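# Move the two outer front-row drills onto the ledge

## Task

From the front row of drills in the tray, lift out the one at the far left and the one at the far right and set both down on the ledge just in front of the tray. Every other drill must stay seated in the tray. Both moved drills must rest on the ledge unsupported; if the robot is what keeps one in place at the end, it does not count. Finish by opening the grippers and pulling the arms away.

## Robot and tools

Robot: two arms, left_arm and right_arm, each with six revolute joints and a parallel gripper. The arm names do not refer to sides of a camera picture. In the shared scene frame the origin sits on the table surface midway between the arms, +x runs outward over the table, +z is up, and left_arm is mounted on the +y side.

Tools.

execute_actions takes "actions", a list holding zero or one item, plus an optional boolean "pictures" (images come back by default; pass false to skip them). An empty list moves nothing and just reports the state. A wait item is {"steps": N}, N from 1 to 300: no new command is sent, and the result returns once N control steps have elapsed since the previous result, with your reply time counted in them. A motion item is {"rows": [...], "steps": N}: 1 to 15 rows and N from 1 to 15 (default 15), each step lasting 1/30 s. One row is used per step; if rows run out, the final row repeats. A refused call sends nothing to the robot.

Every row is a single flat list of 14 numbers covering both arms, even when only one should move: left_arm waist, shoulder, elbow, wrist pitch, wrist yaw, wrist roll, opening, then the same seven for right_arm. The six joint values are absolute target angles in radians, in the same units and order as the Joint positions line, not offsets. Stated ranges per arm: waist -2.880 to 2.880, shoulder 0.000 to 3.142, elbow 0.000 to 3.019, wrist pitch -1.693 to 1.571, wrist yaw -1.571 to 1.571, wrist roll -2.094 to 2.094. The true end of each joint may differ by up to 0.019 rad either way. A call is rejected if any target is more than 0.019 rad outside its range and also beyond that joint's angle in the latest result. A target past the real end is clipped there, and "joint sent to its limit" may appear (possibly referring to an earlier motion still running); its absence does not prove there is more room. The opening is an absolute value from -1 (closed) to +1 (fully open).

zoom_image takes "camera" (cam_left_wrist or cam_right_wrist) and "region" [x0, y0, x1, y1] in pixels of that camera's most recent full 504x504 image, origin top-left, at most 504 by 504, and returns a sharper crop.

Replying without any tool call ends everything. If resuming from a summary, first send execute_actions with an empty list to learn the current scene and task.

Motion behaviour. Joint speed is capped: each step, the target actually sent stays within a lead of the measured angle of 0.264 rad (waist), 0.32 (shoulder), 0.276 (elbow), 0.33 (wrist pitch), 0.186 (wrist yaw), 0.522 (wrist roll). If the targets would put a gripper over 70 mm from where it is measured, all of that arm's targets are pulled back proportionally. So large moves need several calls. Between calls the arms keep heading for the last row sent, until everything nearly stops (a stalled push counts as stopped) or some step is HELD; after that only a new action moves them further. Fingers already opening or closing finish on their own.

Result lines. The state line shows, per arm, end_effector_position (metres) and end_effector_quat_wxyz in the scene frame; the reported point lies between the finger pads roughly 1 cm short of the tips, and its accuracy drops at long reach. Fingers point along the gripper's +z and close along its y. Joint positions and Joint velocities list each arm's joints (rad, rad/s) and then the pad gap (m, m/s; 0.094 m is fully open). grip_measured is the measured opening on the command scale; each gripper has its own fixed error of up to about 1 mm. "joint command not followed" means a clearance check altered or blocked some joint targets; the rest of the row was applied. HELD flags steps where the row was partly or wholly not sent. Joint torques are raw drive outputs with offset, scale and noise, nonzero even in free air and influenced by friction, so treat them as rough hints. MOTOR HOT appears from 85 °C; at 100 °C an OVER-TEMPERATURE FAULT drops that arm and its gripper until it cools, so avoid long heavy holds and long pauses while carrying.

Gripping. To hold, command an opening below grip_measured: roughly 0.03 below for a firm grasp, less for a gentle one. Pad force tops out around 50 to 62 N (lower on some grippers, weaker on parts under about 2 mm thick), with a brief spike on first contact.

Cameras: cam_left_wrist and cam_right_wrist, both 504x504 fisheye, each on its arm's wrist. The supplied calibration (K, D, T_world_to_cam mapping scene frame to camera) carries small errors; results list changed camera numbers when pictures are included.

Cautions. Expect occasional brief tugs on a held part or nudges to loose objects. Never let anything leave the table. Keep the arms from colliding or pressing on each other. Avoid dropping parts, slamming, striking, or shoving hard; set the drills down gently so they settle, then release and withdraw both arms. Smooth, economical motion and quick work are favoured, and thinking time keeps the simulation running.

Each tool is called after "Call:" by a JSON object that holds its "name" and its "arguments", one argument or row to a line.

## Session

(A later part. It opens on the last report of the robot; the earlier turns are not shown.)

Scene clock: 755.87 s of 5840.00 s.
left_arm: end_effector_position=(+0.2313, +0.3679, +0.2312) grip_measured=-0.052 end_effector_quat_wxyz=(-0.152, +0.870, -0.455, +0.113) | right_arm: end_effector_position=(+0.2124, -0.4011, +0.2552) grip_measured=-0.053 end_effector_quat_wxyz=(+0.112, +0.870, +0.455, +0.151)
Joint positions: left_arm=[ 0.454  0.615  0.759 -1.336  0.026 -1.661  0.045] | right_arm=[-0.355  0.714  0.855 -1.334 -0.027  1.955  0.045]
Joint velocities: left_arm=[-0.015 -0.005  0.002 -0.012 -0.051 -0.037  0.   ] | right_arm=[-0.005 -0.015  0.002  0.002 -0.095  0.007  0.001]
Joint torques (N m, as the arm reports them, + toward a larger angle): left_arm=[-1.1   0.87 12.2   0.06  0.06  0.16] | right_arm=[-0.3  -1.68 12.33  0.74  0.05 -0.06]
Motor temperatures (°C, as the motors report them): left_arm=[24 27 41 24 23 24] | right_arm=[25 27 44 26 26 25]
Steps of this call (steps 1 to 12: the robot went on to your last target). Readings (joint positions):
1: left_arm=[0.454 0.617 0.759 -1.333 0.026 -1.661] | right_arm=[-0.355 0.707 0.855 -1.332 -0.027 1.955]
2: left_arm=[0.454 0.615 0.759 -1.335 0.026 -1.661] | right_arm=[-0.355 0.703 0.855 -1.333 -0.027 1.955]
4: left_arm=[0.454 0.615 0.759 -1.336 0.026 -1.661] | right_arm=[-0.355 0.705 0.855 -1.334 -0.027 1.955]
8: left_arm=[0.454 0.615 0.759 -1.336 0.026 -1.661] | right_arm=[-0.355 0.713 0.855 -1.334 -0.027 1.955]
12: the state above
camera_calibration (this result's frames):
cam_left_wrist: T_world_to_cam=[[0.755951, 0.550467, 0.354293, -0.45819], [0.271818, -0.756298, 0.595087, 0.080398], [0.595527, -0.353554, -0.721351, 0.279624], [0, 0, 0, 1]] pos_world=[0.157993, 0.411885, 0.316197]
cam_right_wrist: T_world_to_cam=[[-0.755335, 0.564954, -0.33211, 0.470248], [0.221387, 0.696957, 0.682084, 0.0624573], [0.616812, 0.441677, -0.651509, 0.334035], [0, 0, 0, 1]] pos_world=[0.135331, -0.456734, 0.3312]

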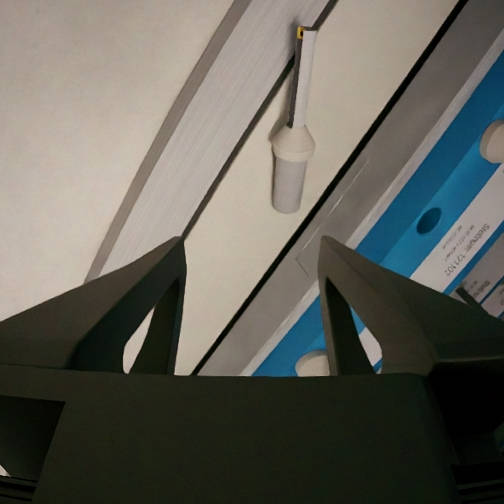

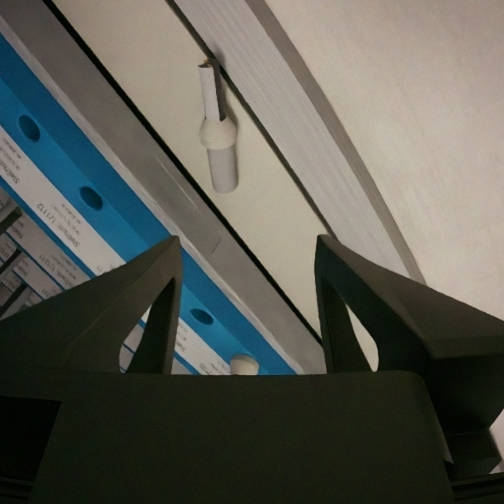

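Call:
{"name": "execute_actions", "arguments": {
  "actions": []
}}

Scene clock: 757.47 s of 5840.00 s.
left_arm: end_effector_position=(+0.2313, +0.3679, +0.2312) grip_measured=-0.052 end_effector_quat_wxyz=(-0.152, +0.870, -0.455, +0.113) | right_arm: end_effector_position=(+0.2124, -0.4011, +0.2552) grip_measured=-0.053 end_effector_quat_wxyz=(+0.112, +0.870, +0.455, +0.151)
Joint positions: left_arm=[ 0.454  0.615  0.759 -1.336  0.026 -1.661  0.045] | right_arm=[-0.355  0.714  0.855 -1.334 -0.027  1.955  0.045]
Joint velocities: left_arm=[-0.005 -0.015 -0.027 -0.002 -0.007 -0.022 -0.   ] | right_arm=[-0.005  0.005 -0.007 -0.017  0.022 -0.007 -0.001]
Joint torques (N m, as the arm reports them, + toward a larger angle): left_arm=[-1.12  0.79 12.14  0.07  0.06  0.16] | right_arm=[-0.38 -1.53 12.26  0.71  0.06 -0.06]
Motor temperatures (°C, as the motors report them): left_arm=[24 27 41 24 23 24] | right_arm=[25 27 45 26 26 25]
Steps of this call (steps 1 to 15: the robot went on to your last target; steps 16 to 48: nothing new was sent). Readings (joint positions):
1: left_arm=[0.454 0.615 0.759 -1.336 0.026 -1.661] | right_arm=[-0.355 0.714 0.855 -1.334 -0.027 1.955]
2: left_arm=[0.454 0.615 0.759 -1.336 0.026 -1.661] | right_arm=[-0.355 0.714 0.855 -1.334 -0.027 1.955]
4: left_arm=[0.454 0.615 0.759 -1.336 0.026 -1.661] | right_arm=[-0.355 0.714 0.855 -1.334 -0.027 1.955]
8: left_arm=[0.454 0.615 0.759 -1.336 0.026 -1.661] | right_arm=[-0.355 0.714 0.855 -1.334 -0.027 1.955]
48: the state above
All arms were judged still, so your last target was given up. Only a new action makes them travel on or press farther. Fingers that are still opening or closing keep moving.
camera_calibration (this result's frames):
cam_left_wrist: T_world_to_cam=[[0.755951, 0.550467, 0.354293, -0.45819], [0.271818, -0.756298, 0.595087, 0.080398], [0.595527, -0.353554, -0.721351, 0.279624], [0, 0, 0, 1]] pos_world=[0.157993, 0.411885, 0.316197]
cam_right_wrist: T_world_to_cam=[[-0.755335, 0.564954, -0.33211, 0.470248], [0.221387, 0.696957, 0.682084, 0.0624573], [0.616812, 0.441677, -0.651509, 0.334035], [0, 0, 0, 1]] pos_world=[0.135331, -0.456734, 0.3312]

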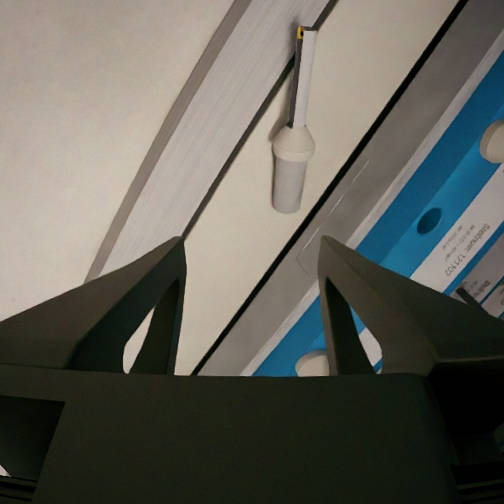

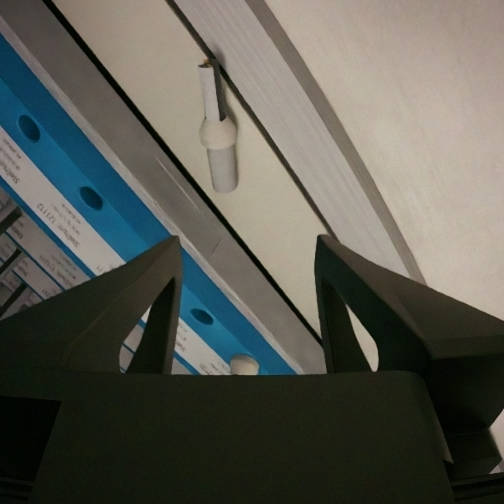

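Both drills are at rest on the ledge and the arms are clear.

Call:
{"name": "finished_scene", "arguments": {
  "scene": 1
}}

The scene is finished: the task was done.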